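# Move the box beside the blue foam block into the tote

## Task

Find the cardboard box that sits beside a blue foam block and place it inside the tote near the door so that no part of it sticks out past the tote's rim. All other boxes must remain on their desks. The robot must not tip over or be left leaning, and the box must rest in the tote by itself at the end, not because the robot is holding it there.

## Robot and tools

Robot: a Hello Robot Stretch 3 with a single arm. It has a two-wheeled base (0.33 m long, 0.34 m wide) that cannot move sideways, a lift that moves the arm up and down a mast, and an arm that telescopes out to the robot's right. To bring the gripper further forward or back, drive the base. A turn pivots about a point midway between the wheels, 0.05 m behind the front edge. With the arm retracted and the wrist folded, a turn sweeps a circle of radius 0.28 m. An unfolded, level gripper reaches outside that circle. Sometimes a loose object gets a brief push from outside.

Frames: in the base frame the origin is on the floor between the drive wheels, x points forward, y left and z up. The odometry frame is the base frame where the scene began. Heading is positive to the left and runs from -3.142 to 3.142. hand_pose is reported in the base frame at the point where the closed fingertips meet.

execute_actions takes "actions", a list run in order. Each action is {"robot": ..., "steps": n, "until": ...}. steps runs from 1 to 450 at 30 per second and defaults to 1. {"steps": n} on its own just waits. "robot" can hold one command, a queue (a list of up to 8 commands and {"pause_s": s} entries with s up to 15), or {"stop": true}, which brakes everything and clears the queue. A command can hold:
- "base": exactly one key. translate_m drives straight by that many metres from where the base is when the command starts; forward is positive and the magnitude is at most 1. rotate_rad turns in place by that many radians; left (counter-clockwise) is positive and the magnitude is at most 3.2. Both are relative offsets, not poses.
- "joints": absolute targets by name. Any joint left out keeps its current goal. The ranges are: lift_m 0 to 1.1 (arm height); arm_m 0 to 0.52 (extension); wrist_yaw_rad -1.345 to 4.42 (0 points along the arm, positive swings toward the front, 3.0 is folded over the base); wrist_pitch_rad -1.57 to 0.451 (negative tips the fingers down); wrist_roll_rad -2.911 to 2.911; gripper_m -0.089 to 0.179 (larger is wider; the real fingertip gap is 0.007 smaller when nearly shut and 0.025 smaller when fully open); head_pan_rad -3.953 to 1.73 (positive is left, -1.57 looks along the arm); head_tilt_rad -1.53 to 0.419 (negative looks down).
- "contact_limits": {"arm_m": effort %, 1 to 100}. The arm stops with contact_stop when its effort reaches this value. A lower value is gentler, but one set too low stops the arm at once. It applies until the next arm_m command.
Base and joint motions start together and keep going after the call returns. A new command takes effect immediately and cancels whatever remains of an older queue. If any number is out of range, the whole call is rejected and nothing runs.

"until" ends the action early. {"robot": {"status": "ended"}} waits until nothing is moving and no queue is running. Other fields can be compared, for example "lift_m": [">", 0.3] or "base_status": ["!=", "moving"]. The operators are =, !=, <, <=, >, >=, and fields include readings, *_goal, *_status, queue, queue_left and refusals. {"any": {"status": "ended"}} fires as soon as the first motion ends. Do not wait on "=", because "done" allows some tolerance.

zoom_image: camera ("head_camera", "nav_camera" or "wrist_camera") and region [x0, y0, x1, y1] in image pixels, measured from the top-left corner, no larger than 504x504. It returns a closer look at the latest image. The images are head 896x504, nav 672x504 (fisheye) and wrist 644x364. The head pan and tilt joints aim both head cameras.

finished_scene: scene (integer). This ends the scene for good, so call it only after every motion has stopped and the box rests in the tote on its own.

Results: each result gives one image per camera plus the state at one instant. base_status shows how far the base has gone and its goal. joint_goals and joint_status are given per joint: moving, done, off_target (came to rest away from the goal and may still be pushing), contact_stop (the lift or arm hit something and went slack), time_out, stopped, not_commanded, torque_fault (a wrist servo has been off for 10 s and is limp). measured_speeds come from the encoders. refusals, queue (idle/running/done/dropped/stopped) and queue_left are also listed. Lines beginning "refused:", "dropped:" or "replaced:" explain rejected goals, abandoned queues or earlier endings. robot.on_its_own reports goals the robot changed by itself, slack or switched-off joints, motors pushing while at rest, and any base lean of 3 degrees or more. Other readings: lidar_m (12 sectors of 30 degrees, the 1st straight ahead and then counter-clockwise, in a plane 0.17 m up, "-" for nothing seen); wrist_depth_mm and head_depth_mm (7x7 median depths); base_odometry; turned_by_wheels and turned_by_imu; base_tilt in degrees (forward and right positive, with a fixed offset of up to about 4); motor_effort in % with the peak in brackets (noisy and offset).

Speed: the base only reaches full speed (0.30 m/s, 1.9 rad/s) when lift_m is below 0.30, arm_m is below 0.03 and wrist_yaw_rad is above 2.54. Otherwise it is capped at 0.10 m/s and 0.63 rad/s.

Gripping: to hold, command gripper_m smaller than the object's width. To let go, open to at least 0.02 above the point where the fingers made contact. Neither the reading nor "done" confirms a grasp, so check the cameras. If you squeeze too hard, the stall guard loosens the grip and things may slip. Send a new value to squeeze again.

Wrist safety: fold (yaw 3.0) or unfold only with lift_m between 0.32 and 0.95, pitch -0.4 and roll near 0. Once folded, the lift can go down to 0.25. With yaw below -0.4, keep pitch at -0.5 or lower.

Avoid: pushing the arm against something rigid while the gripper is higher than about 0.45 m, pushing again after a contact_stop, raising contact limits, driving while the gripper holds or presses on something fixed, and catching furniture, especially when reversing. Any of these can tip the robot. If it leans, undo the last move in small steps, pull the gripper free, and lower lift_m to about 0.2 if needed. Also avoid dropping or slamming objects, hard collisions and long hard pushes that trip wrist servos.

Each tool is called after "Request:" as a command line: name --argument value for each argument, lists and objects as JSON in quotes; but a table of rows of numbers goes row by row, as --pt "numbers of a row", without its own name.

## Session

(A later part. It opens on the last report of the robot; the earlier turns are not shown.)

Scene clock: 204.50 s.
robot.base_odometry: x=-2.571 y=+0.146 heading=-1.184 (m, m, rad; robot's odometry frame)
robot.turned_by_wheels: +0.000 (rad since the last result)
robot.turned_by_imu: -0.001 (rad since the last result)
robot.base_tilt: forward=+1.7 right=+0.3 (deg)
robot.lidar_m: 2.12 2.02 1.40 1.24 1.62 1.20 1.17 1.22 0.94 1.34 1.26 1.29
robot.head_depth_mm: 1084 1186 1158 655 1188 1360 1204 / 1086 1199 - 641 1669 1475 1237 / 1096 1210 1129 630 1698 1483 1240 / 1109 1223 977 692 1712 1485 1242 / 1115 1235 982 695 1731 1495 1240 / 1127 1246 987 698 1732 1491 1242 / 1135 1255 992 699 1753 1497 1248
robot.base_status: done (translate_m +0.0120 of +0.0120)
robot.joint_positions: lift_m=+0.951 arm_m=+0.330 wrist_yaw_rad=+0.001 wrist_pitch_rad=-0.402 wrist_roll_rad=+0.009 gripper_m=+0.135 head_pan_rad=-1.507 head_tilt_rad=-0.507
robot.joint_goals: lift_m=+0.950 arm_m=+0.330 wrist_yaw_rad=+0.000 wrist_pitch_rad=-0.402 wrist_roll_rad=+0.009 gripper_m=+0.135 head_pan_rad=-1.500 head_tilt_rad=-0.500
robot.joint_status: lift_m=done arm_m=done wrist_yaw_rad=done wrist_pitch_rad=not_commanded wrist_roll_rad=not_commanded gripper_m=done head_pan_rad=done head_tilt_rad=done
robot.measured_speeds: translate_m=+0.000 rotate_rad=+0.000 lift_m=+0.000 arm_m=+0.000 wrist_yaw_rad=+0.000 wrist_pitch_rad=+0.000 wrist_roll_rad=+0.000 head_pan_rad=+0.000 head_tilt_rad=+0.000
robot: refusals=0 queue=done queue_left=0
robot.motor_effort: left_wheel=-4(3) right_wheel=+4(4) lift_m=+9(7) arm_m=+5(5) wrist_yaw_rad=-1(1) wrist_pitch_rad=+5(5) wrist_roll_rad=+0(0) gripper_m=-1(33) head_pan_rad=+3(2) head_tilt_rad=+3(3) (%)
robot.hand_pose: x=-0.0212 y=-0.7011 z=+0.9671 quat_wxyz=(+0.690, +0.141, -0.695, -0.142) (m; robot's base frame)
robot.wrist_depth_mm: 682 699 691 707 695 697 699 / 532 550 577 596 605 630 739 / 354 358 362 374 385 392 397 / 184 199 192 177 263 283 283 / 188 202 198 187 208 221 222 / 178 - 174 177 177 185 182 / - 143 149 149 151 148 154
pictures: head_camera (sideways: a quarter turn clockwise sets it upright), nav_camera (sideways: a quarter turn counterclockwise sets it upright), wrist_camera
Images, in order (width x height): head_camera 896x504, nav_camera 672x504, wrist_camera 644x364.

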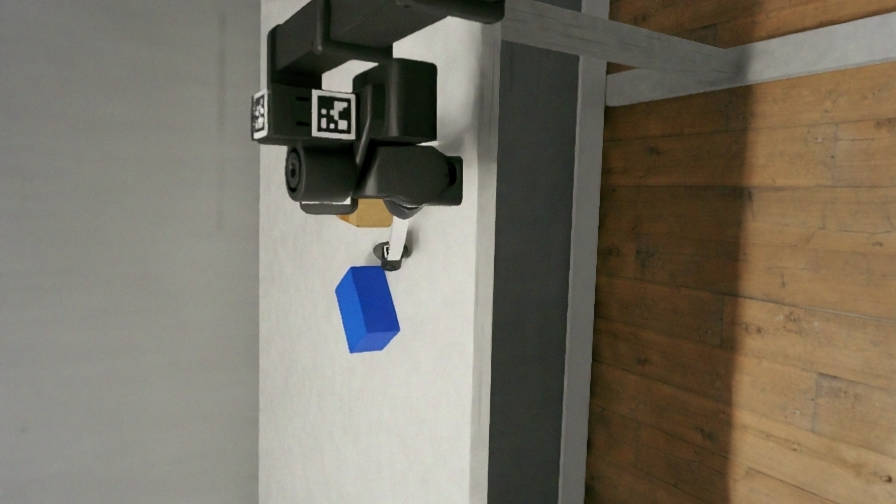

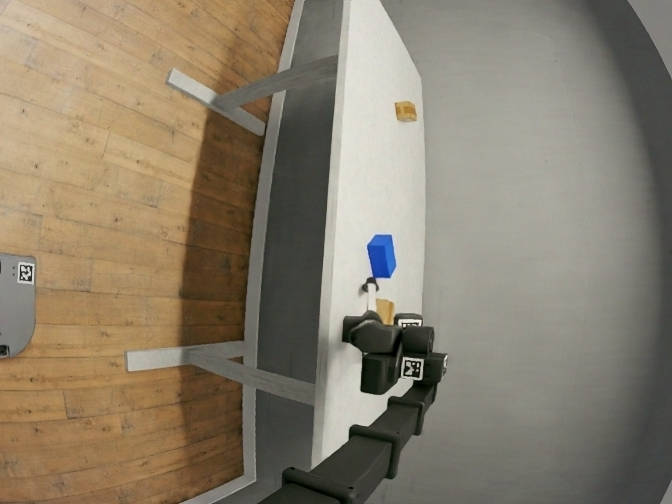

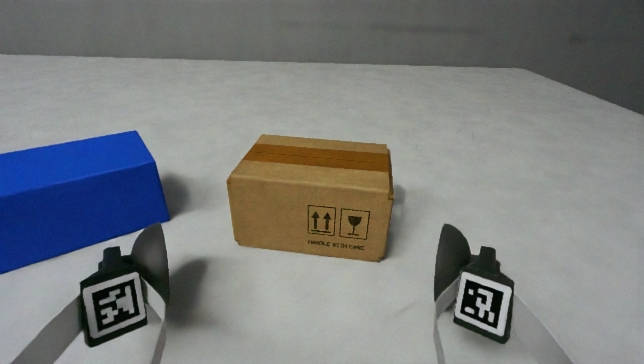

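Request:
execute_actions --actions '[{"robot":{"base":{"translate_m":-0.006},"joints":{"arm_m":0.397,"lift_m":0.945}},"steps":300,"until":{"robot":{"status":"ended"}}}]'

Scene clock: 216.63 s.
robot.base_odometry: x=-2.573 y=+0.152 heading=-1.184 (m, m, rad; robot's odometry frame)
robot.turned_by_wheels: +0.000 (rad since the last result)
robot.turned_by_imu: -0.001 (rad since the last result)
robot.base_tilt: forward=+1.7 right=+0.3 (deg)
robot.lidar_m: 2.12 2.02 1.40 1.24 1.61 1.20 1.16 1.22 0.94 1.34 1.27 1.28
robot.head_depth_mm: 1081 1188 - 687 1173 1393 1204 / 1093 1195 - 688 1667 1470 1237 / 1100 1210 - 659 1696 1478 1239 / 1108 1223 1014 693 1707 1488 1243 / 1121 1235 985 696 1738 1490 1242 / 1126 1242 988 697 1740 1495 1243 / 1134 1257 993 702 1743 1499 1247
robot.base_status: done (translate_m -0.0060 of -0.0060)
robot.joint_positions: lift_m=+0.946 arm_m=+0.396 wrist_yaw_rad=+0.003 wrist_pitch_rad=-0.394 wrist_roll_rad=+0.009 gripper_m=+0.135 head_pan_rad=-1.507 head_tilt_rad=-0.507
robot.joint_goals: lift_m=+0.945 arm_m=+0.397 wrist_yaw_rad=+0.000 wrist_pitch_rad=-0.394 wrist_roll_rad=+0.009 gripper_m=+0.135 head_pan_rad=-1.500 head_tilt_rad=-0.500
robot.joint_status: lift_m=done arm_m=done wrist_yaw_rad=done wrist_pitch_rad=not_commanded wrist_roll_rad=not_commanded gripper_m=done head_pan_rad=done head_tilt_rad=done
robot.measured_speeds: translate_m=+0.000 rotate_rad=+0.000 lift_m=+0.000 arm_m=+0.000 wrist_yaw_rad=+0.000 wrist_pitch_rad=+0.000 wrist_roll_rad=+0.000 head_pan_rad=+0.000 head_tilt_rad=+0.000
robot: refusals=0 queue=done queue_left=0
robot.motor_effort: left_wheel=-3(7) right_wheel=+3(4) lift_m=+6(10) arm_m=+8(9) wrist_yaw_rad=-4(7) wrist_pitch_rad=+2(5) wrist_roll_rad=+0(0) gripper_m=-1(1) head_pan_rad=+2(2) head_tilt_rad=+3(3) (%)
robot.hand_pose: x=-0.0208 y=-0.7688 z=+0.9642 quat_wxyz=(+0.691, +0.139, -0.696, -0.138) (m; robot's base frame)
robot.wrist_depth_mm: 639 637 647 640 642 632 639 / 554 571 588 603 636 660 655 / 352 358 363 374 379 388 401 / 253 261 265 270 274 281 281 / 141 210 131 133 146 218 220 / 146 - 118 114 114 182 178 / - 142 134 126 126 145 152
pictures: head_camera (sideways: a quarter turn clockwise sets it upright), nav_camera (sideways: a quarter turn counterclockwise sets it upright), wrist_camera
Images, in order (width x height): head_camera 896x504, nav_camera 672x504, wrist_camera 644x364.

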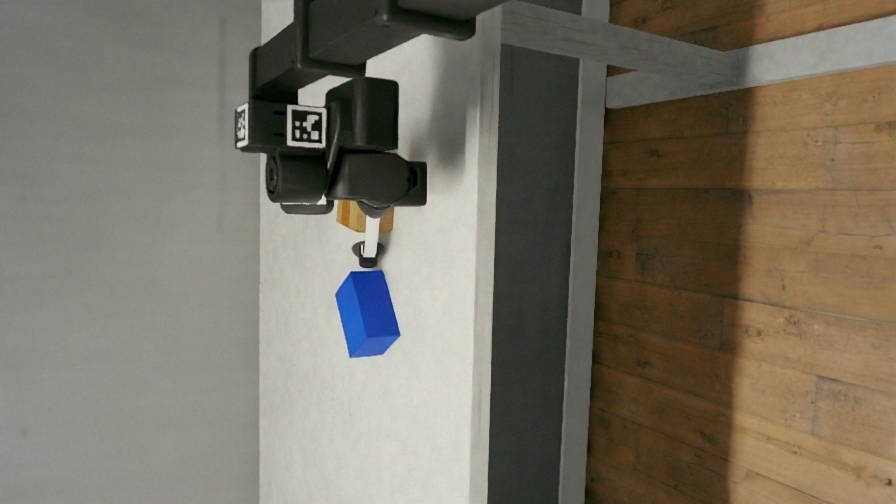

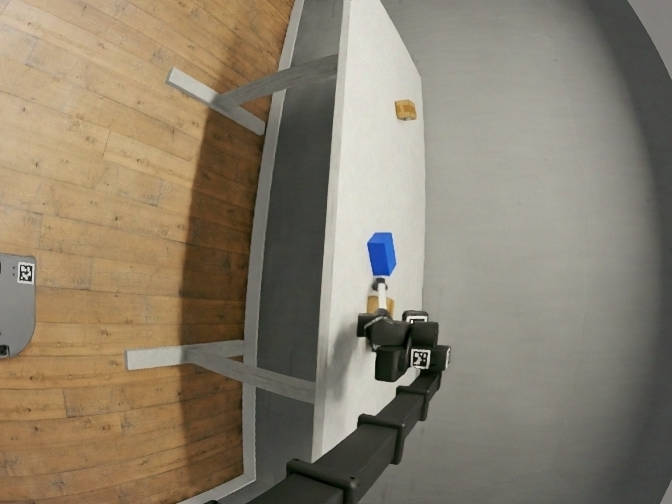

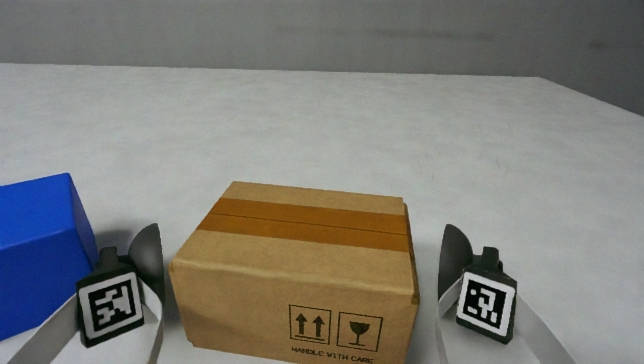

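Request:
execute_actions --actions '[{"robot":[{"joints":{"lift_m":0.955,"wrist_pitch_rad":-0.4}},{"joints":{"gripper_m":0.03}},{"joints":{"lift_m":1.0}}],"steps":300,"until":{"robot":{"status":"ended"}}}]'

Scene clock: 228.70 s.
robot.base_odometry: x=-2.573 y=+0.152 heading=-1.184 (m, m, rad; robot's odometry frame)
robot.turned_by_wheels: +0.000 (rad since the last result)
robot.turned_by_imu: -0.001 (rad since the last result)
robot.base_tilt: forward=+1.7 right=+0.2 (deg)
robot.lidar_m: 2.12 2.02 1.40 1.24 1.61 1.20 1.16 1.21 0.94 1.33 1.27 1.28
robot.head_depth_mm: 1082 1160 904 685 1174 1395 1200 / 1091 1167 853 688 1673 1465 1236 / 1097 1190 - 688 1699 1481 1240 / 1108 1220 978 692 1728 1487 1239 / 1117 1230 984 695 1737 1490 1241 / 1128 1241 987 697 1737 1494 1244 / 1138 1254 990 699 1754 1498 1240
robot.base_status: done (translate_m -0.0060 of -0.0060)
robot.joint_positions: lift_m=+0.999 arm_m=+0.397 wrist_yaw_rad=+0.001 wrist_pitch_rad=-0.420 wrist_roll_rad=+0.009 gripper_m=+0.036 head_pan_rad=-1.507 head_tilt_rad=-0.507
robot.joint_goals: lift_m=+1.000 arm_m=+0.397 wrist_yaw_rad=+0.000 wrist_pitch_rad=-0.400 wrist_roll_rad=+0.009 gripper_m=+0.037 head_pan_rad=-1.500 head_tilt_rad=-0.500
robot.joint_status: lift_m=done arm_m=done wrist_yaw_rad=done wrist_pitch_rad=done wrist_roll_rad=not_commanded gripper_m=done head_pan_rad=done head_tilt_rad=done
robot.measured_speeds: translate_m=+0.000 rotate_rad=+0.000 lift_m=+0.000 arm_m=+0.000 wrist_yaw_rad=+0.000 wrist_pitch_rad=+0.000 wrist_roll_rad=+0.000 head_pan_rad=+0.000 head_tilt_rad=+0.000
robot: refusals=0 queue=done queue_left=0
robot.on_its_own: gripper_m is held at +0.037, not at your +0.030, by its stall guard, which is still easing
robot.motor_effort: left_wheel=-3(3) right_wheel=+3(3) lift_m=+35(35) arm_m=+4(9) wrist_yaw_rad=-1(4) wrist_pitch_rad=+6(8) wrist_roll_rad=+0(0) gripper_m=-8(99) head_pan_rad=+3(2) head_tilt_rad=+3(3) (%)
robot.hand_pose: x=-0.0213 y=-0.7658 z=+1.0112 quat_wxyz=(+0.689, +0.147, -0.694, -0.148) (m; robot's base frame)
robot.wrist_depth_mm: 637 652 645 634 642 631 644 / 670 675 696 677 676 676 685 / 446 462 464 478 480 490 544 / 340 344 350 351 357 363 368 / 271 279 142 142 156 286 291 / 170 180 127 120 117 236 241 / - 188 142 129 190 201 203
pictures: head_camera (sideways: a quarter turn clockwise sets it upright), nav_camera (sideways: a quarter turn counterclockwise sets it upright), wrist_camera
Images, in order (width x height): head_camera 896x504, nav_camera 672x504, wrist_camera 644x364.

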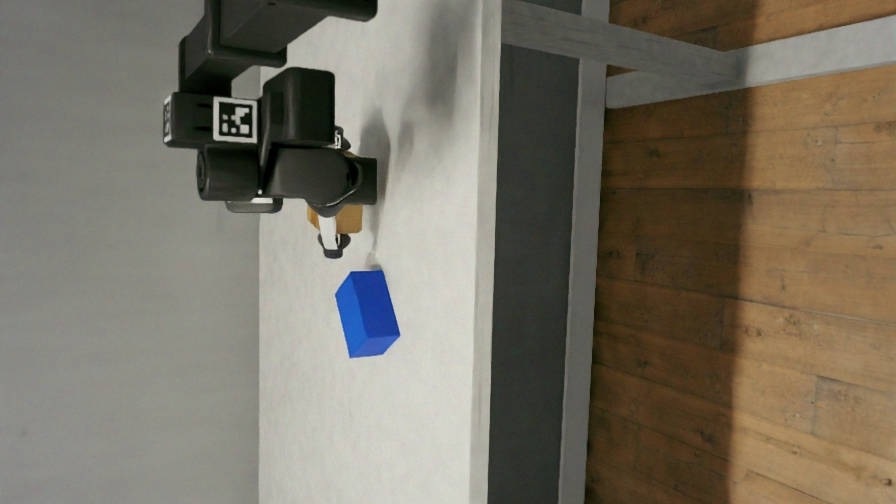

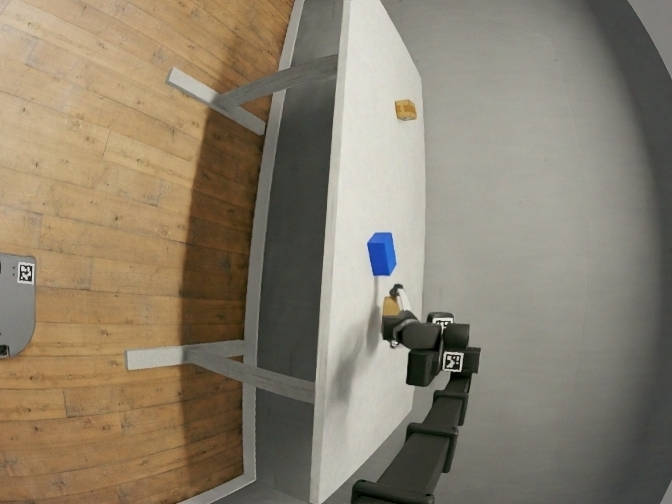

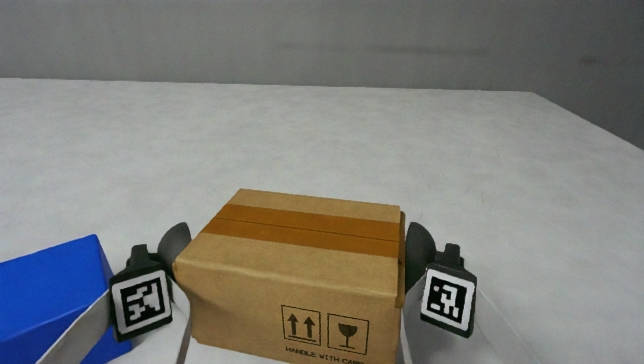

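Request:
execute_actions --actions '[{"robot":{"base":{"translate_m":-0.65},"joints":{"arm_m":0.0,"head_pan_rad":0.0,"head_tilt_rad":-0.6}},"steps":300,"until":{"robot":{"arm_m":["<",0.04]}}},{"robot":{"joints":{"lift_m":0.28}},"steps":300,"until":{"robot":{"lift_m":["<",0.9]}}},{"robot":{"joints":{"wrist_yaw_rad":2.65}},"steps":300,"until":{"robot":{"base_status":["!=","moving"]}}},{"robot":{"base":{"rotate_rad":1.595}},"steps":300,"until":{"robot":{"status":"ended"}}}]'

Scene clock: 275.17 s.
robot.base_odometry: x=-2.818 y=+0.754 heading=+0.411 (m, m, rad; robot's odometry frame)
robot.turned_by_wheels: +1.595 (rad since the last result)
robot.turned_by_imu: +1.573 (rad since the last result)
robot.base_tilt: forward=+1.7 right=+0.3 (deg)
robot.lidar_m: 1.74 0.71 0.53 0.52 0.55 0.77 1.32 0.94 1.78 3.21 1.81 1.32
robot.head_depth_mm: 2753 1439 1436 1576 1680 1393 1182 / 2875 3233 2929 2055 1686 1392 1184 / 2915 3237 2949 2153 1691 1394 1188 / 2908 3236 2956 2147 1707 1397 1189 / 2881 3131 2820 2159 1702 1404 1190 / 1885 1977 1979 1957 1691 1405 1191 / 1375 1382 1385 1384 1392 1342 1194
robot.base_status: done (rotate_rad +1.5949 of +1.5950)
robot.joint_positions: lift_m=+0.281 arm_m=+0.000 wrist_yaw_rad=+2.648 wrist_pitch_rad=-0.422 wrist_roll_rad=+0.009 gripper_m=+0.065 head_pan_rad=-0.007 head_tilt_rad=-0.593
robot.joint_goals: lift_m=+0.280 arm_m=+0.000 wrist_yaw_rad=+2.650 wrist_pitch_rad=-0.400 wrist_roll_rad=+0.009 gripper_m=+0.064 head_pan_rad=+0.000 head_tilt_rad=-0.600
robot.joint_status: lift_m=done arm_m=done wrist_yaw_rad=done wrist_pitch_rad=done wrist_roll_rad=not_commanded gripper_m=done head_pan_rad=done head_tilt_rad=done
robot.measured_speeds: translate_m=+0.000 rotate_rad=+0.000 lift_m=+0.000 arm_m=+0.000 wrist_yaw_rad=+0.000 wrist_pitch_rad=+0.000 wrist_roll_rad=+0.000 head_pan_rad=+0.000 head_tilt_rad=+0.000
robot: refusals=0 queue=done queue_left=0
robot.on_its_own: gripper_m is held at +0.064, not at your +0.030, by its stall guard, which is not easing now
robot.motor_effort: left_wheel=-3(9) right_wheel=+3(12) lift_m=+9(37) arm_m=-4(4) wrist_yaw_rad=+3(4) wrist_pitch_rad=+7(7) wrist_roll_rad=+0(0) gripper_m=-20(32) head_pan_rad=+2(34) head_tilt_rad=-2(12) (%)
robot.hand_pose: x=+0.0849 y=+0.0519 z=+0.2927 quat_wxyz=(+0.313, +0.709, -0.027, +0.631) (m; robot's base frame)
robot.wrist_depth_mm: 425 473 527 590 691 807 968 / 452 502 557 640 745 878 - / 484 530 613 690 819 961 - / 517 575 621 723 807 849 865 / 547 592 141 142 156 650 666 / 516 527 126 119 115 529 538 / - - 139 128 436 453 465
pictures: head_camera (sideways: a quarter turn clockwise sets it upright), nav_camera (sideways: a quarter turn counterclockwise sets it upright), wrist_camera
Images, in order (width x height): head_camera 896x504, nav_camera 672x504, wrist_camera 644x364.

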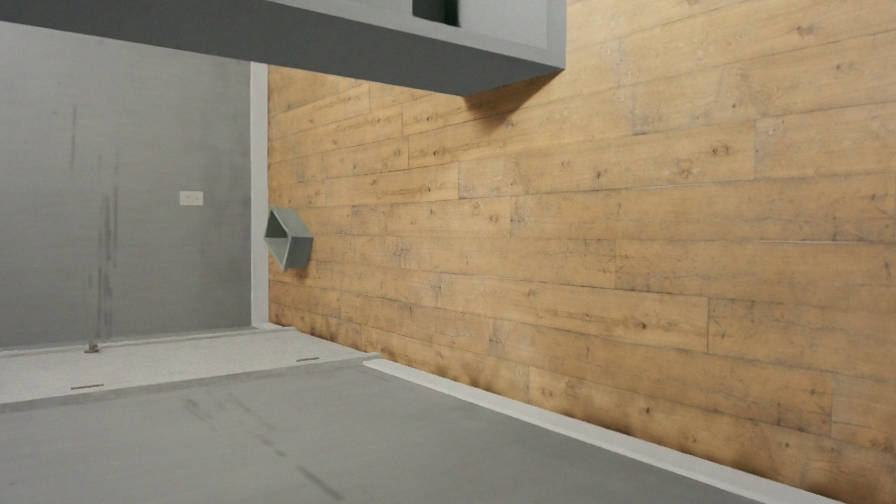

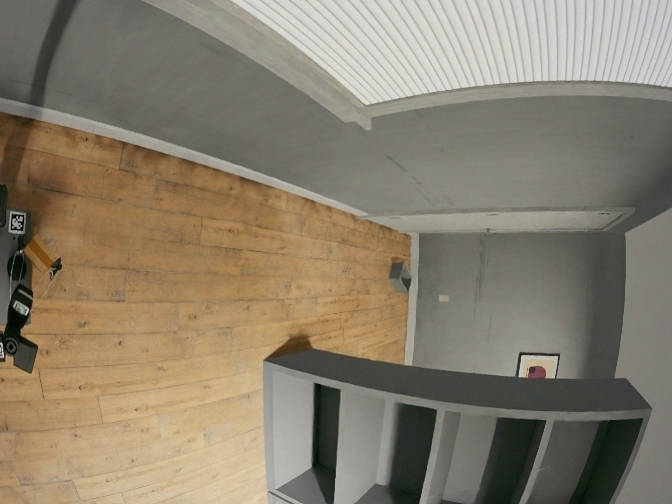

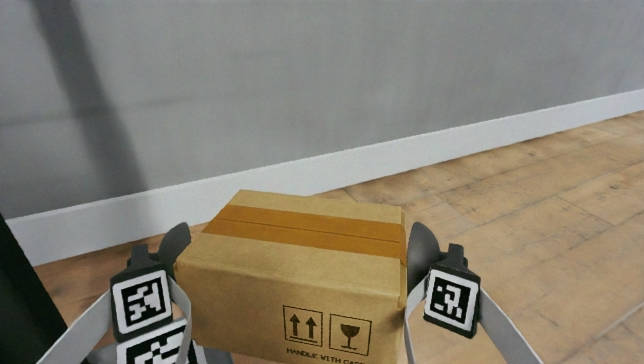

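Request:
execute_actions --actions '[{"robot":{"base":{"translate_m":1.0},"joints":{"head_tilt_rad":-1.05}},"steps":300,"until":{"robot":{"translate_m":[">",0.7]}}},{"robot":{"base":{"translate_m":1.0}},"steps":3},{"steps":300,"until":{"robot":{"translate_m":[">",0.7]}}},{"robot":{"base":{"translate_m":0.95}},"steps":300,"until":{"robot":{"status":"ended"}}}]'

Scene clock: 293.70 s.
robot.base_odometry: x=-0.651 y=+1.699 heading=+0.411 (m, m, rad; robot's odometry frame)
robot.turned_by_wheels: +0.000 (rad since the last result)
robot.turned_by_imu: -0.005 (rad since the last result)
robot.base_tilt: forward=+1.7 right=+0.3 (deg)
robot.lidar_m: 1.08 0.55 0.41 0.40 0.41 0.63 1.96 0.84 0.96 2.66 1.47 1.11
robot.head_depth_mm: 1023 1249 1515 1423 1287 1175 1077 / 1025 1247 1526 1430 1299 1183 - / 1028 1252 1524 1393 1291 1184 - / 1029 1258 1534 1418 1296 1188 - / 1034 1261 1533 1440 1299 1185 1121 / 1034 1263 1502 1429 1305 1192 1107 / 1008 1137 1100 1101 1109 1109 1065
robot.base_status: done (translate_m +0.9500 of +0.9500)
robot.joint_positions: lift_m=+0.281 arm_m=+0.000 wrist_yaw_rad=+2.648 wrist_pitch_rad=-0.422 wrist_roll_rad=+0.009 gripper_m=+0.065 head_pan_rad=-0.007 head_tilt_rad=-1.038
robot.joint_goals: lift_m=+0.280 arm_m=+0.000 wrist_yaw_rad=+2.650 wrist_pitch_rad=-0.400 wrist_roll_rad=+0.009 gripper_m=+0.064 head_pan_rad=+0.000 head_tilt_rad=-1.050
robot.joint_status: lift_m=done arm_m=done wrist_yaw_rad=done wrist_pitch_rad=done wrist_roll_rad=not_commanded gripper_m=done head_pan_rad=done head_tilt_rad=done
robot.measured_speeds: translate_m=+0.000 rotate_rad=+0.000 lift_m=+0.000 arm_m=+0.000 wrist_yaw_rad=+0.000 wrist_pitch_rad=+0.000 wrist_roll_rad=+0.000 head_pan_rad=+0.000 head_tilt_rad=+0.000
robot: refusals=0 queue=done queue_left=0
robot.on_its_own: gripper_m is held at +0.064, not at your +0.030, by its stall guard, which is not easing now
robot.motor_effort: left_wheel=-3(8) right_wheel=+3(12) lift_m=+9(9) arm_m=-3(3) wrist_yaw_rad=+2(2) wrist_pitch_rad=+7(7) wrist_roll_rad=+0(0) gripper_m=-20(20) head_pan_rad=+2(3) head_tilt_rad=-4(22) (%)
robot.hand_pose: x=+0.0848 y=+0.0519 z=+0.2927 quat_wxyz=(+0.313, +0.709, -0.027, +0.631) (m; robot's base frame)
robot.wrist_depth_mm: 343 377 422 476 545 641 787 / 364 399 452 509 609 701 848 / 384 434 488 566 666 825 870 / 402 464 510 595 742 828 867 / 442 480 142 142 157 657 630 / 482 489 126 119 115 536 500 / - - 139 128 427 461 450
pictures: head_camera (sideways: a quarter turn clockwise sets it upright), nav_camera (sideways: a quarter turn counterclockwise sets it upright), wrist_camera
Images, in order (width x height): head_camera 896x504, nav_camera 672x504, wrist_camera 644x364.

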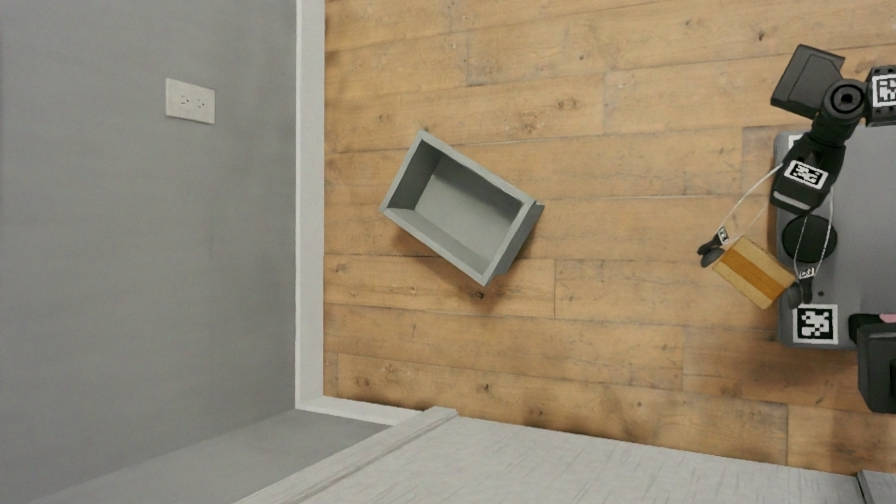

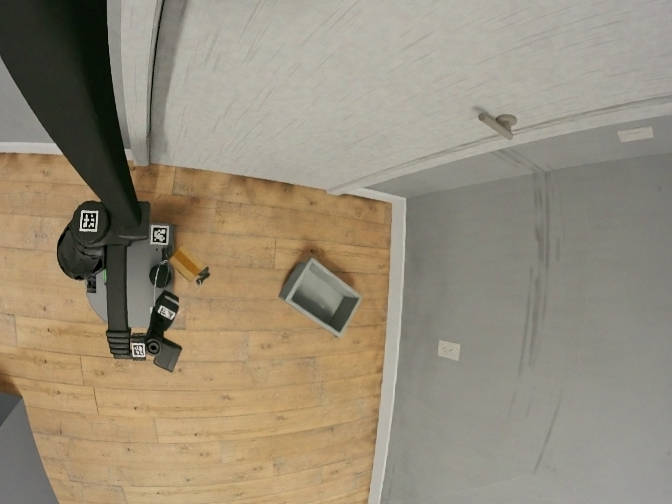

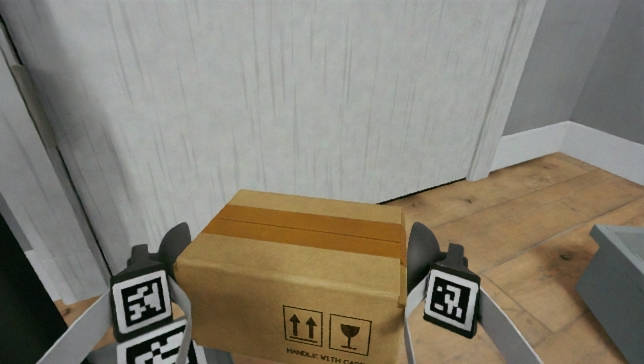

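Request:
execute_actions --actions '[{"robot":{"base":{"rotate_rad":1.308},"joints":{"lift_m":0.33,"head_pan_rad":-1.4,"head_tilt_rad":-1.0}},"steps":100,"until":{"robot":{"lift_m":[">",0.315]}}},{"robot":{"joints":{"wrist_yaw_rad":1.29,"arm_m":0.44}},"steps":200,"until":{"robot":{"arm_m":[">",0.17]}}},{"robot":{"joints":{"wrist_pitch_rad":-0.9}},"steps":300,"until":{"robot":{"status":"ended"}}}]'

Scene clock: 350.50 s.
robot.base_odometry: x=-0.651 y=+1.699 heading=+1.719 (m, m, rad; robot's odometry frame)
robot.turned_by_wheels: +1.308 (rad since the last result)
robot.turned_by_imu: +1.291 (rad since the last result)
robot.base_tilt: forward=+1.7 right=+0.4 (deg)
robot.lidar_m: 0.40 0.40 0.50 0.90 1.02 0.84 1.38 2.06 1.22 1.08 0.77 0.46
robot.head_depth_mm: 1036 1254 1557 1456 1306 1179 1082 / 1029 1248 1548 1433 1312 1185 - / 1021 1237 1536 1420 1310 1204 - / 1016 1226 1541 1401 1292 1209 1105 / 1006 1211 1538 1470 1322 1196 1091 / 1000 1204 1515 1475 1328 1199 1094 / 990 1195 1349 1226 1193 1144 1068
robot.base_status: done (rotate_rad +1.3079 of +1.3080)
robot.joint_positions: lift_m=+0.329 arm_m=+0.440 wrist_yaw_rad=+1.291 wrist_pitch_rad=-0.910 wrist_roll_rad=+0.009 gripper_m=+0.065 head_pan_rad=-1.393 head_tilt_rad=-1.001
robot.joint_goals: lift_m=+0.330 arm_m=+0.440 wrist_yaw_rad=+1.290 wrist_pitch_rad=-0.900 wrist_roll_rad=+0.009 gripper_m=+0.064 head_pan_rad=-1.400 head_tilt_rad=-1.000
robot.joint_status: lift_m=done arm_m=done wrist_yaw_rad=done wrist_pitch_rad=done wrist_roll_rad=not_commanded gripper_m=done head_pan_rad=done head_tilt_rad=done
robot.measured_speeds: translate_m=+0.000 rotate_rad=+0.000 lift_m=+0.000 arm_m=+0.000 wrist_yaw_rad=+0.000 wrist_pitch_rad=+0.000 wrist_roll_rad=+0.000 head_pan_rad=+0.000 head_tilt_rad=+0.000
robot: refusals=0 queue=done queue_left=0
robot.on_its_own: gripper_m is held at +0.064, not at your +0.030, by its stall guard, which is not easing now
robot.motor_effort: left_wheel=-3(10) right_wheel=+3(11) lift_m=+35(37) arm_m=+5(6) wrist_yaw_rad=-2(6) wrist_pitch_rad=+3(6) wrist_roll_rad=+0(0) gripper_m=-21(19) head_pan_rad=-3(35) head_tilt_rad=+1(8) (%)
robot.hand_pose: x=+0.1113 y=-0.6230 z=+0.2507 quat_wxyz=(+0.693, +0.631, -0.323, +0.131) (m; robot's base frame)
robot.wrist_depth_mm: 409 465 538 630 646 493 395 / 451 523 576 593 602 518 419 / 508 523 536 532 537 524 442 / 464 469 481 489 488 480 466 / 431 438 140 141 156 452 451 / 394 400 127 119 115 410 427 / 373 320 141 129 357 377 391
pictures: head_camera (sideways: a quarter turn clockwise sets it upright), nav_camera (sideways: a quarter turn counterclockwise sets it upright), wrist_camera
Images, in order (width x height): head_camera 896x504, nav_camera 672x504, wrist_camera 644x364.

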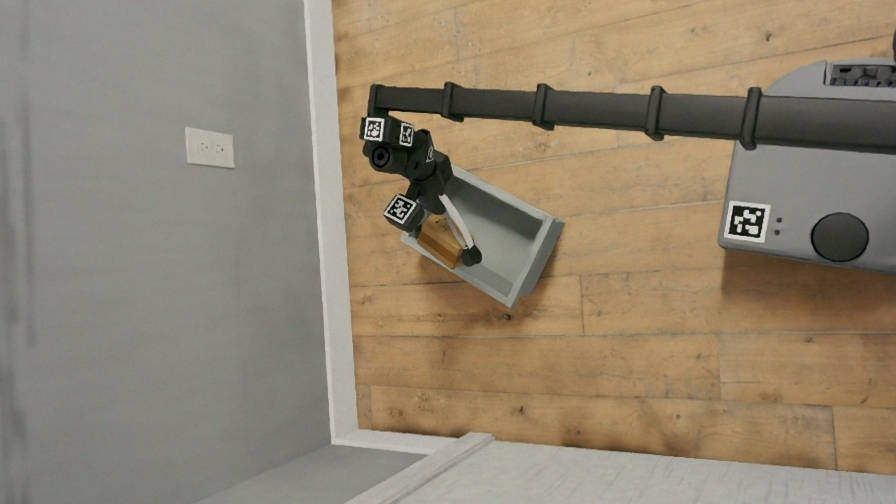

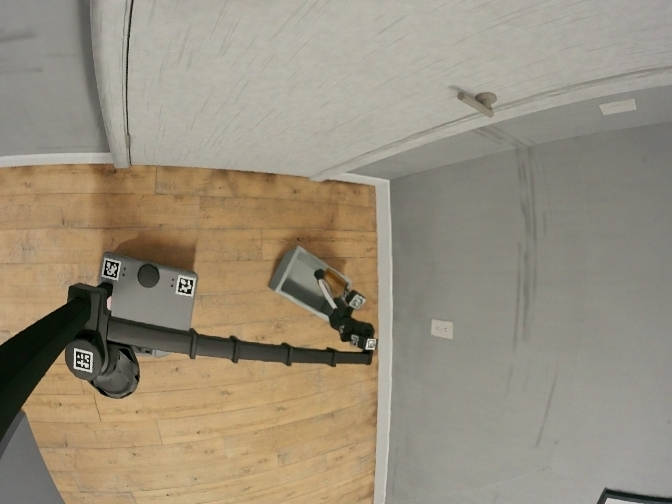

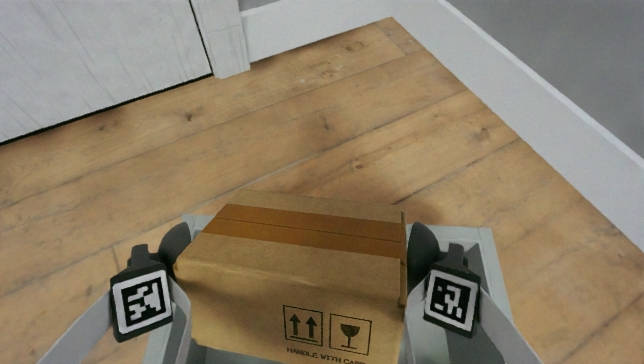

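Request:
execute_actions --actions '[{"robot":{"joints":{"arm_m":0.462,"lift_m":0.15}},"steps":300,"until":{"robot":{"status":"ended"}}}]'

Scene clock: 368.80 s.
robot.base_odometry: x=-0.651 y=+1.699 heading=+1.719 (m, m, rad; robot's odometry frame)
robot.turned_by_wheels: +0.000 (rad since the last result)
robot.turned_by_imu: -0.001 (rad since the last result)
robot.base_tilt: forward=+1.7 right=+0.2 (deg)
robot.lidar_m: 0.40 0.40 0.50 0.89 1.02 0.84 1.38 2.06 1.22 1.08 0.77 0.46
robot.head_depth_mm: 1033 1257 1566 1459 1307 1183 1084 / 1028 1246 1558 1463 1311 1189 - / 1022 1237 1544 1434 1312 1207 - / 1011 1225 1541 1424 1294 1211 1101 / 1007 1220 1534 1472 1316 1189 1089 / 1000 1206 1517 1472 1321 1196 1092 / 990 1191 1354 1228 1192 1143 1064
robot.base_status: done (rotate_rad +1.3079 of +1.3080)
robot.joint_positions: lift_m=+0.151 arm_m=+0.462 wrist_yaw_rad=+1.291 wrist_pitch_rad=-0.911 wrist_roll_rad=+0.009 gripper_m=+0.065 head_pan_rad=-1.393 head_tilt_rad=-1.001
robot.joint_goals: lift_m=+0.150 arm_m=+0.462 wrist_yaw_rad=+1.290 wrist_pitch_rad=-0.900 wrist_roll_rad=+0.009 gripper_m=+0.064 head_pan_rad=-1.400 head_tilt_rad=-1.000
robot.joint_status: lift_m=done arm_m=done wrist_yaw_rad=done wrist_pitch_rad=done wrist_roll_rad=not_commanded gripper_m=done head_pan_rad=done head_tilt_rad=done
robot.measured_speeds: translate_m=+0.000 rotate_rad=+0.000 lift_m=+0.000 arm_m=+0.000 wrist_yaw_rad=+0.000 wrist_pitch_rad=+0.000 wrist_roll_rad=+0.000 head_pan_rad=+0.000 head_tilt_rad=+0.000
robot: refusals=0 queue=done queue_left=0
robot.on_its_own: gripper_m is held at +0.064, not at your +0.030, by its stall guard, which is not easing now
robot.motor_effort: left_wheel=-3(3) right_wheel=+3(4) lift_m=+9(34) arm_m=+4(5) wrist_yaw_rad=-1(1) wrist_pitch_rad=+3(4) wrist_roll_rad=+0(0) gripper_m=-20(20) head_pan_rad=-4(3) head_tilt_rad=+1(1) (%)
robot.hand_pose: x=+0.1112 y=-0.6450 z=+0.0723 quat_wxyz=(+0.693, +0.631, -0.323, +0.131) (m; robot's base frame)
robot.wrist_depth_mm: 361 369 374 385 392 392 369 / 245 162 336 337 342 349 350 / 170 175 172 170 168 166 160 / 176 216 208 204 212 207 159 / 179 233 141 141 155 235 158 / 181 207 126 120 115 216 156 / 177 205 141 128 208 210 155
pictures: head_camera (sideways: a quarter turn clockwise sets it upright), nav_camera (sideways: a quarter turn counterclockwise sets it upright), wrist_camera
Images, in order (width x height): head_camera 896x504, nav_camera 672x504, wrist_camera 644x364.

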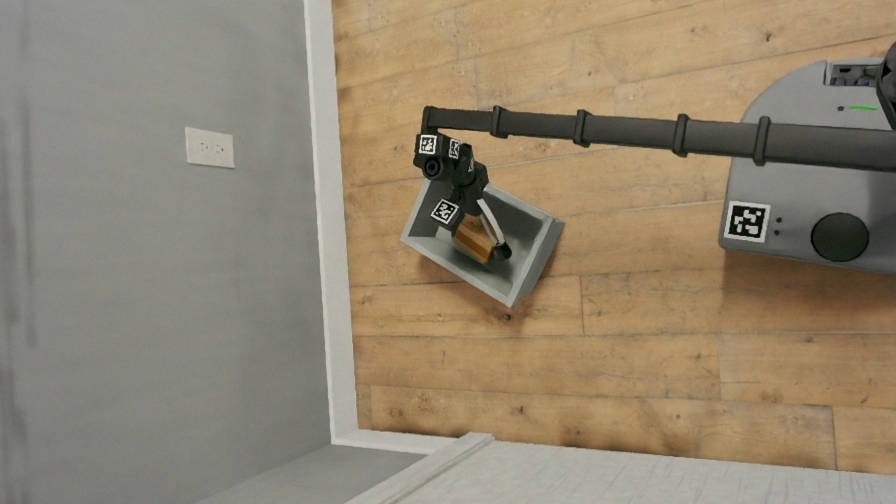

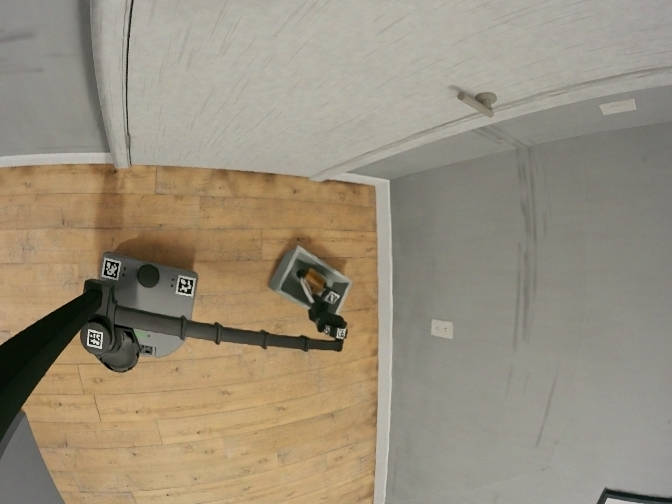

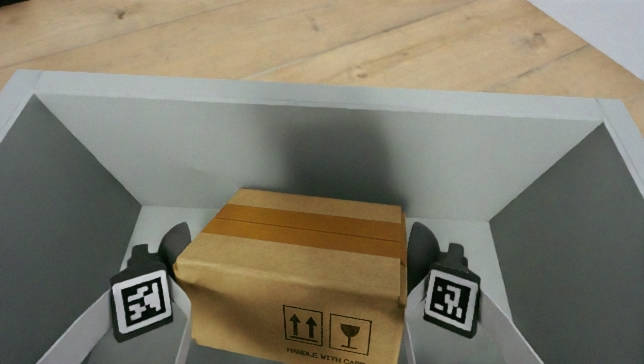

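Request:
execute_actions --actions '[{"robot":{"joints":{"lift_m":0.117}},"steps":300,"until":{"robot":{"status":"ended"}}}]'

Scene clock: 383.10 s.
robot.base_odometry: x=-0.651 y=+1.699 heading=+1.719 (m, m, rad; robot's odometry frame)
robot.turned_by_wheels: +0.000 (rad since the last result)
robot.turned_by_imu: -0.001 (rad since the last result)
robot.base_tilt: forward=+1.7 right=+0.3 (deg)
robot.lidar_m: 0.40 0.40 0.50 0.90 1.03 0.84 1.38 2.06 1.23 1.08 0.77 0.46
robot.head_depth_mm: 1035 1256 1566 1449 1309 1188 1084 / 1029 1246 1563 1468 1310 1191 - / 1019 1237 1543 1487 1314 1208 - / 1015 1224 1545 1418 1296 1206 1105 / 1008 1218 1531 1469 1319 1194 1092 / 994 1211 1507 1477 1321 1195 1093 / 991 1197 1346 1225 1191 1145 1064
robot.base_status: done (rotate_rad +1.3079 of +1.3080)
robot.joint_positions: lift_m=+0.118 arm_m=+0.462 wrist_yaw_rad=+1.291 wrist_pitch_rad=-0.911 wrist_roll_rad=+0.009 gripper_m=+0.065 head_pan_rad=-1.393 head_tilt_rad=-1.001
robot.joint_goals: lift_m=+0.117 arm_m=+0.462 wrist_yaw_rad=+1.290 wrist_pitch_rad=-0.900 wrist_roll_rad=+0.009 gripper_m=+0.064 head_pan_rad=-1.400 head_tilt_rad=-1.000
robot.joint_status: lift_m=done arm_m=done wrist_yaw_rad=done wrist_pitch_rad=done wrist_roll_rad=not_commanded gripper_m=done head_pan_rad=done head_tilt_rad=done
robot.measured_speeds: translate_m=+0.000 rotate_rad=+0.000 lift_m=+0.000 arm_m=+0.000 wrist_yaw_rad=+0.000 wrist_pitch_rad=+0.000 wrist_roll_rad=+0.000 head_pan_rad=+0.000 head_tilt_rad=+0.000
robot: refusals=0 queue=done queue_left=0
robot.on_its_own: gripper_m is held at +0.064, not at your +0.030, by its stall guard, which is not easing now
robot.motor_effort: left_wheel=-3(3) right_wheel=+3(3) lift_m=+9(9) arm_m=+5(5) wrist_yaw_rad=+0(1) wrist_pitch_rad=+3(4) wrist_roll_rad=+0(0) gripper_m=-20(20) head_pan_rad=-4(3) head_tilt_rad=+0(1) (%)
robot.hand_pose: x=+0.1112 y=-0.6450 z=+0.0393 quat_wxyz=(+0.693, +0.631, -0.323, +0.131) (m; robot's base frame)
robot.wrist_depth_mm: 131 130 131 133 332 342 344 / 146 145 142 140 139 138 136 / 170 175 172 170 167 165 154 / 176 215 209 205 209 207 159 / 178 209 141 142 155 214 158 / 178 193 126 119 116 200 156 / 173 178 141 129 178 185 154
pictures: head_camera (sideways: a quarter turn clockwise sets it upright), nav_camera (sideways: a quarter turn counterclockwise sets it upright), wrist_camera
Images, in order (width x height): head_camera 896x504, nav_camera 672x504, wrist_camera 644x364.

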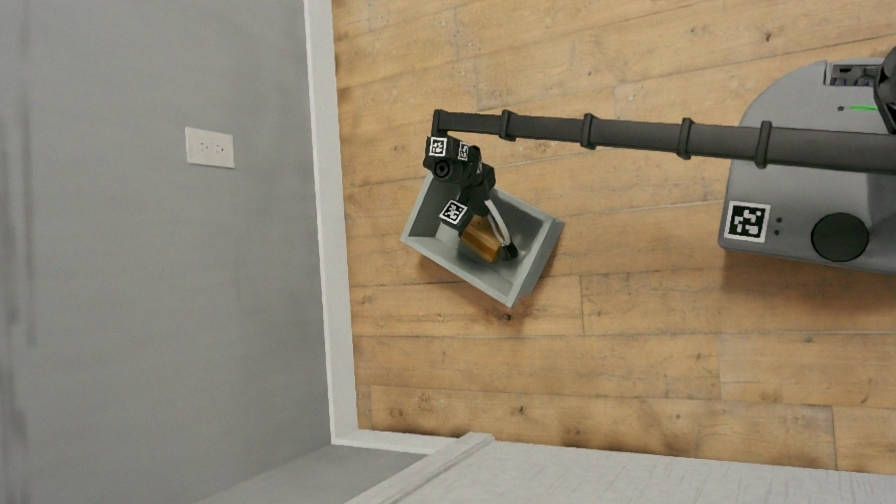

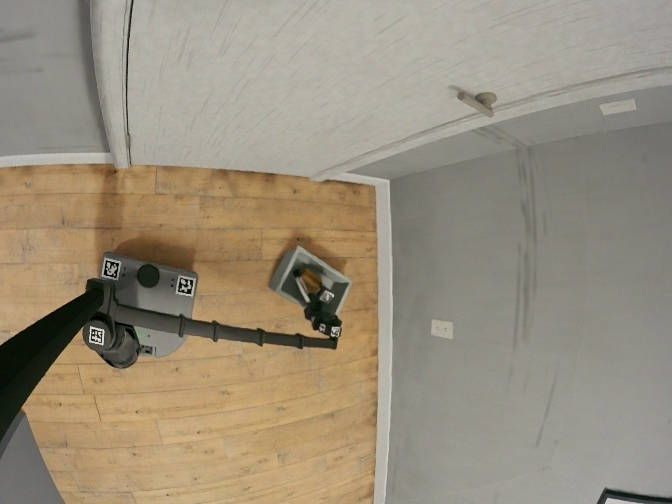

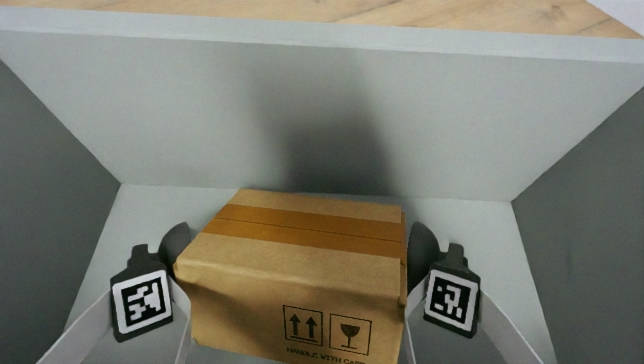

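Request:
execute_actions --actions '[{"robot":[{"joints":{"lift_m":0.109}},{"joints":{"gripper_m":0.135}},{"joints":{"lift_m":0.24}}],"steps":300,"until":{"robot":{"status":"ended"}}}]'

Scene clock: 392.53 s.
robot.base_odometry: x=-0.651 y=+1.699 heading=+1.719 (m, m, rad; robot's odometry frame)
robot.turned_by_wheels: +0.000 (rad since the last result)
robot.turned_by_imu: -0.002 (rad since the last result)
robot.base_tilt: forward=+1.7 right=+0.2 (deg)
robot.lidar_m: 0.40 0.40 0.50 0.89 1.03 0.84 1.39 2.05 1.22 1.08 0.77 0.46
robot.head_depth_mm: 1035 1262 1558 1459 1308 1186 1084 / 1029 1246 1563 1460 1308 1189 - / 1021 1238 1542 1419 1316 1207 - / 1013 1227 1544 1430 1297 1210 1107 / 1006 1215 1524 1469 1322 1196 1088 / 1001 1206 1516 1479 1321 1196 1093 / 986 1195 1345 1225 1188 1144 1067
robot.base_status: done (rotate_rad +1.3078 of +1.3080)
robot.joint_positions: lift_m=+0.239 arm_m=+0.462 wrist_yaw_rad=+1.291 wrist_pitch_rad=-0.906 wrist_roll_rad=+0.009 gripper_m=+0.135 head_pan_rad=-1.393 head_tilt_rad=-1.001
robot.joint_goals: lift_m=+0.240 arm_m=+0.462 wrist_yaw_rad=+1.290 wrist_pitch_rad=-0.900 wrist_roll_rad=+0.009 gripper_m=+0.135 head_pan_rad=-1.400 head_tilt_rad=-1.000
robot.joint_status: lift_m=done arm_m=done wrist_yaw_rad=done wrist_pitch_rad=done wrist_roll_rad=not_commanded gripper_m=done head_pan_rad=done head_tilt_rad=done
robot.measured_speeds: translate_m=+0.000 rotate_rad=+0.000 lift_m=+0.000 arm_m=+0.000 wrist_yaw_rad=+0.000 wrist_pitch_rad=+0.000 wrist_roll_rad=+0.000 head_pan_rad=+0.000 head_tilt_rad=+0.000
robot: refusals=0 queue=done queue_left=0
robot.motor_effort: left_wheel=-4(4) right_wheel=+6(6) lift_m=+35(36) arm_m=+5(5) wrist_yaw_rad=-1(1) wrist_pitch_rad=+2(4) wrist_roll_rad=+0(0) gripper_m=+0(81) head_pan_rad=-3(3) head_tilt_rad=+1(0) (%)
robot.hand_pose: x=+0.1122 y=-0.6453 z=+0.1613 quat_wxyz=(+0.693, +0.630, -0.324, +0.132) (m; robot's base frame)
robot.wrist_depth_mm: 418 463 510 533 532 459 376 / 441 455 457 467 480 477 387 / 411 407 412 427 419 434 410 / 366 240 243 241 381 389 394 / 339 235 293 289 279 244 364 / 306 - 315 267 317 210 333 / - 276 287 249 298 244 308
pictures: head_camera (sideways: a quarter turn clockwise sets it upright), nav_camera (sideways: a quarter turn counterclockwise sets it upright), wrist_camera
Images, in order (width x height): head_camera 896x504, nav_camera 672x504, wrist_camera 644x364.

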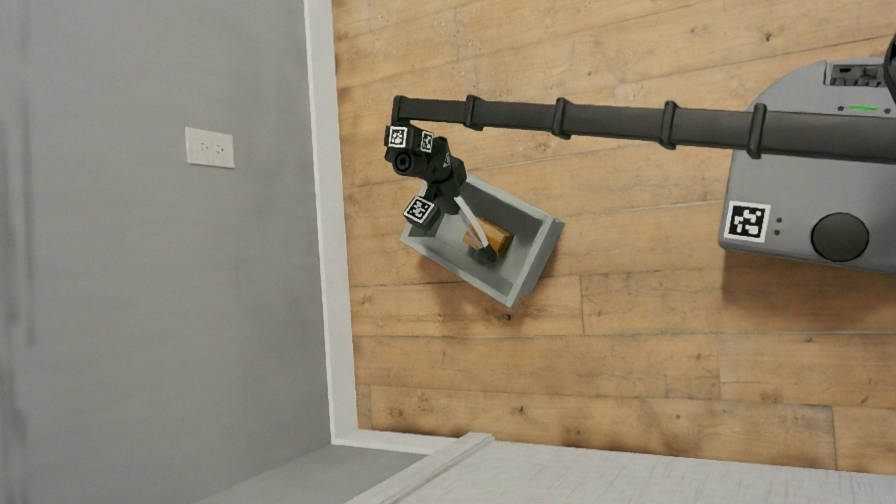

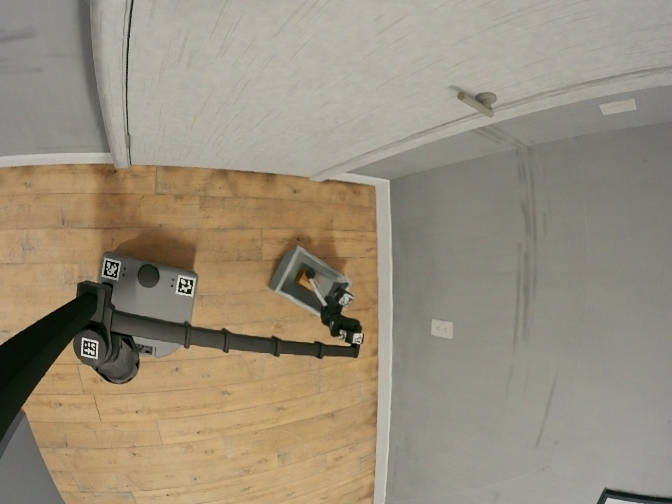

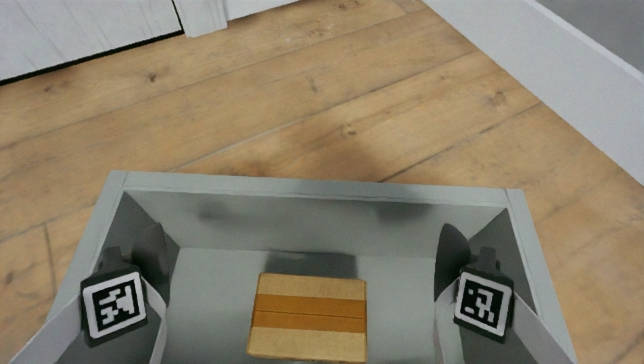

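The box is lying flat in the tote and the gripper is clear of it.

Request:
finished_scene --scene 1

The scene is finished: the task was done.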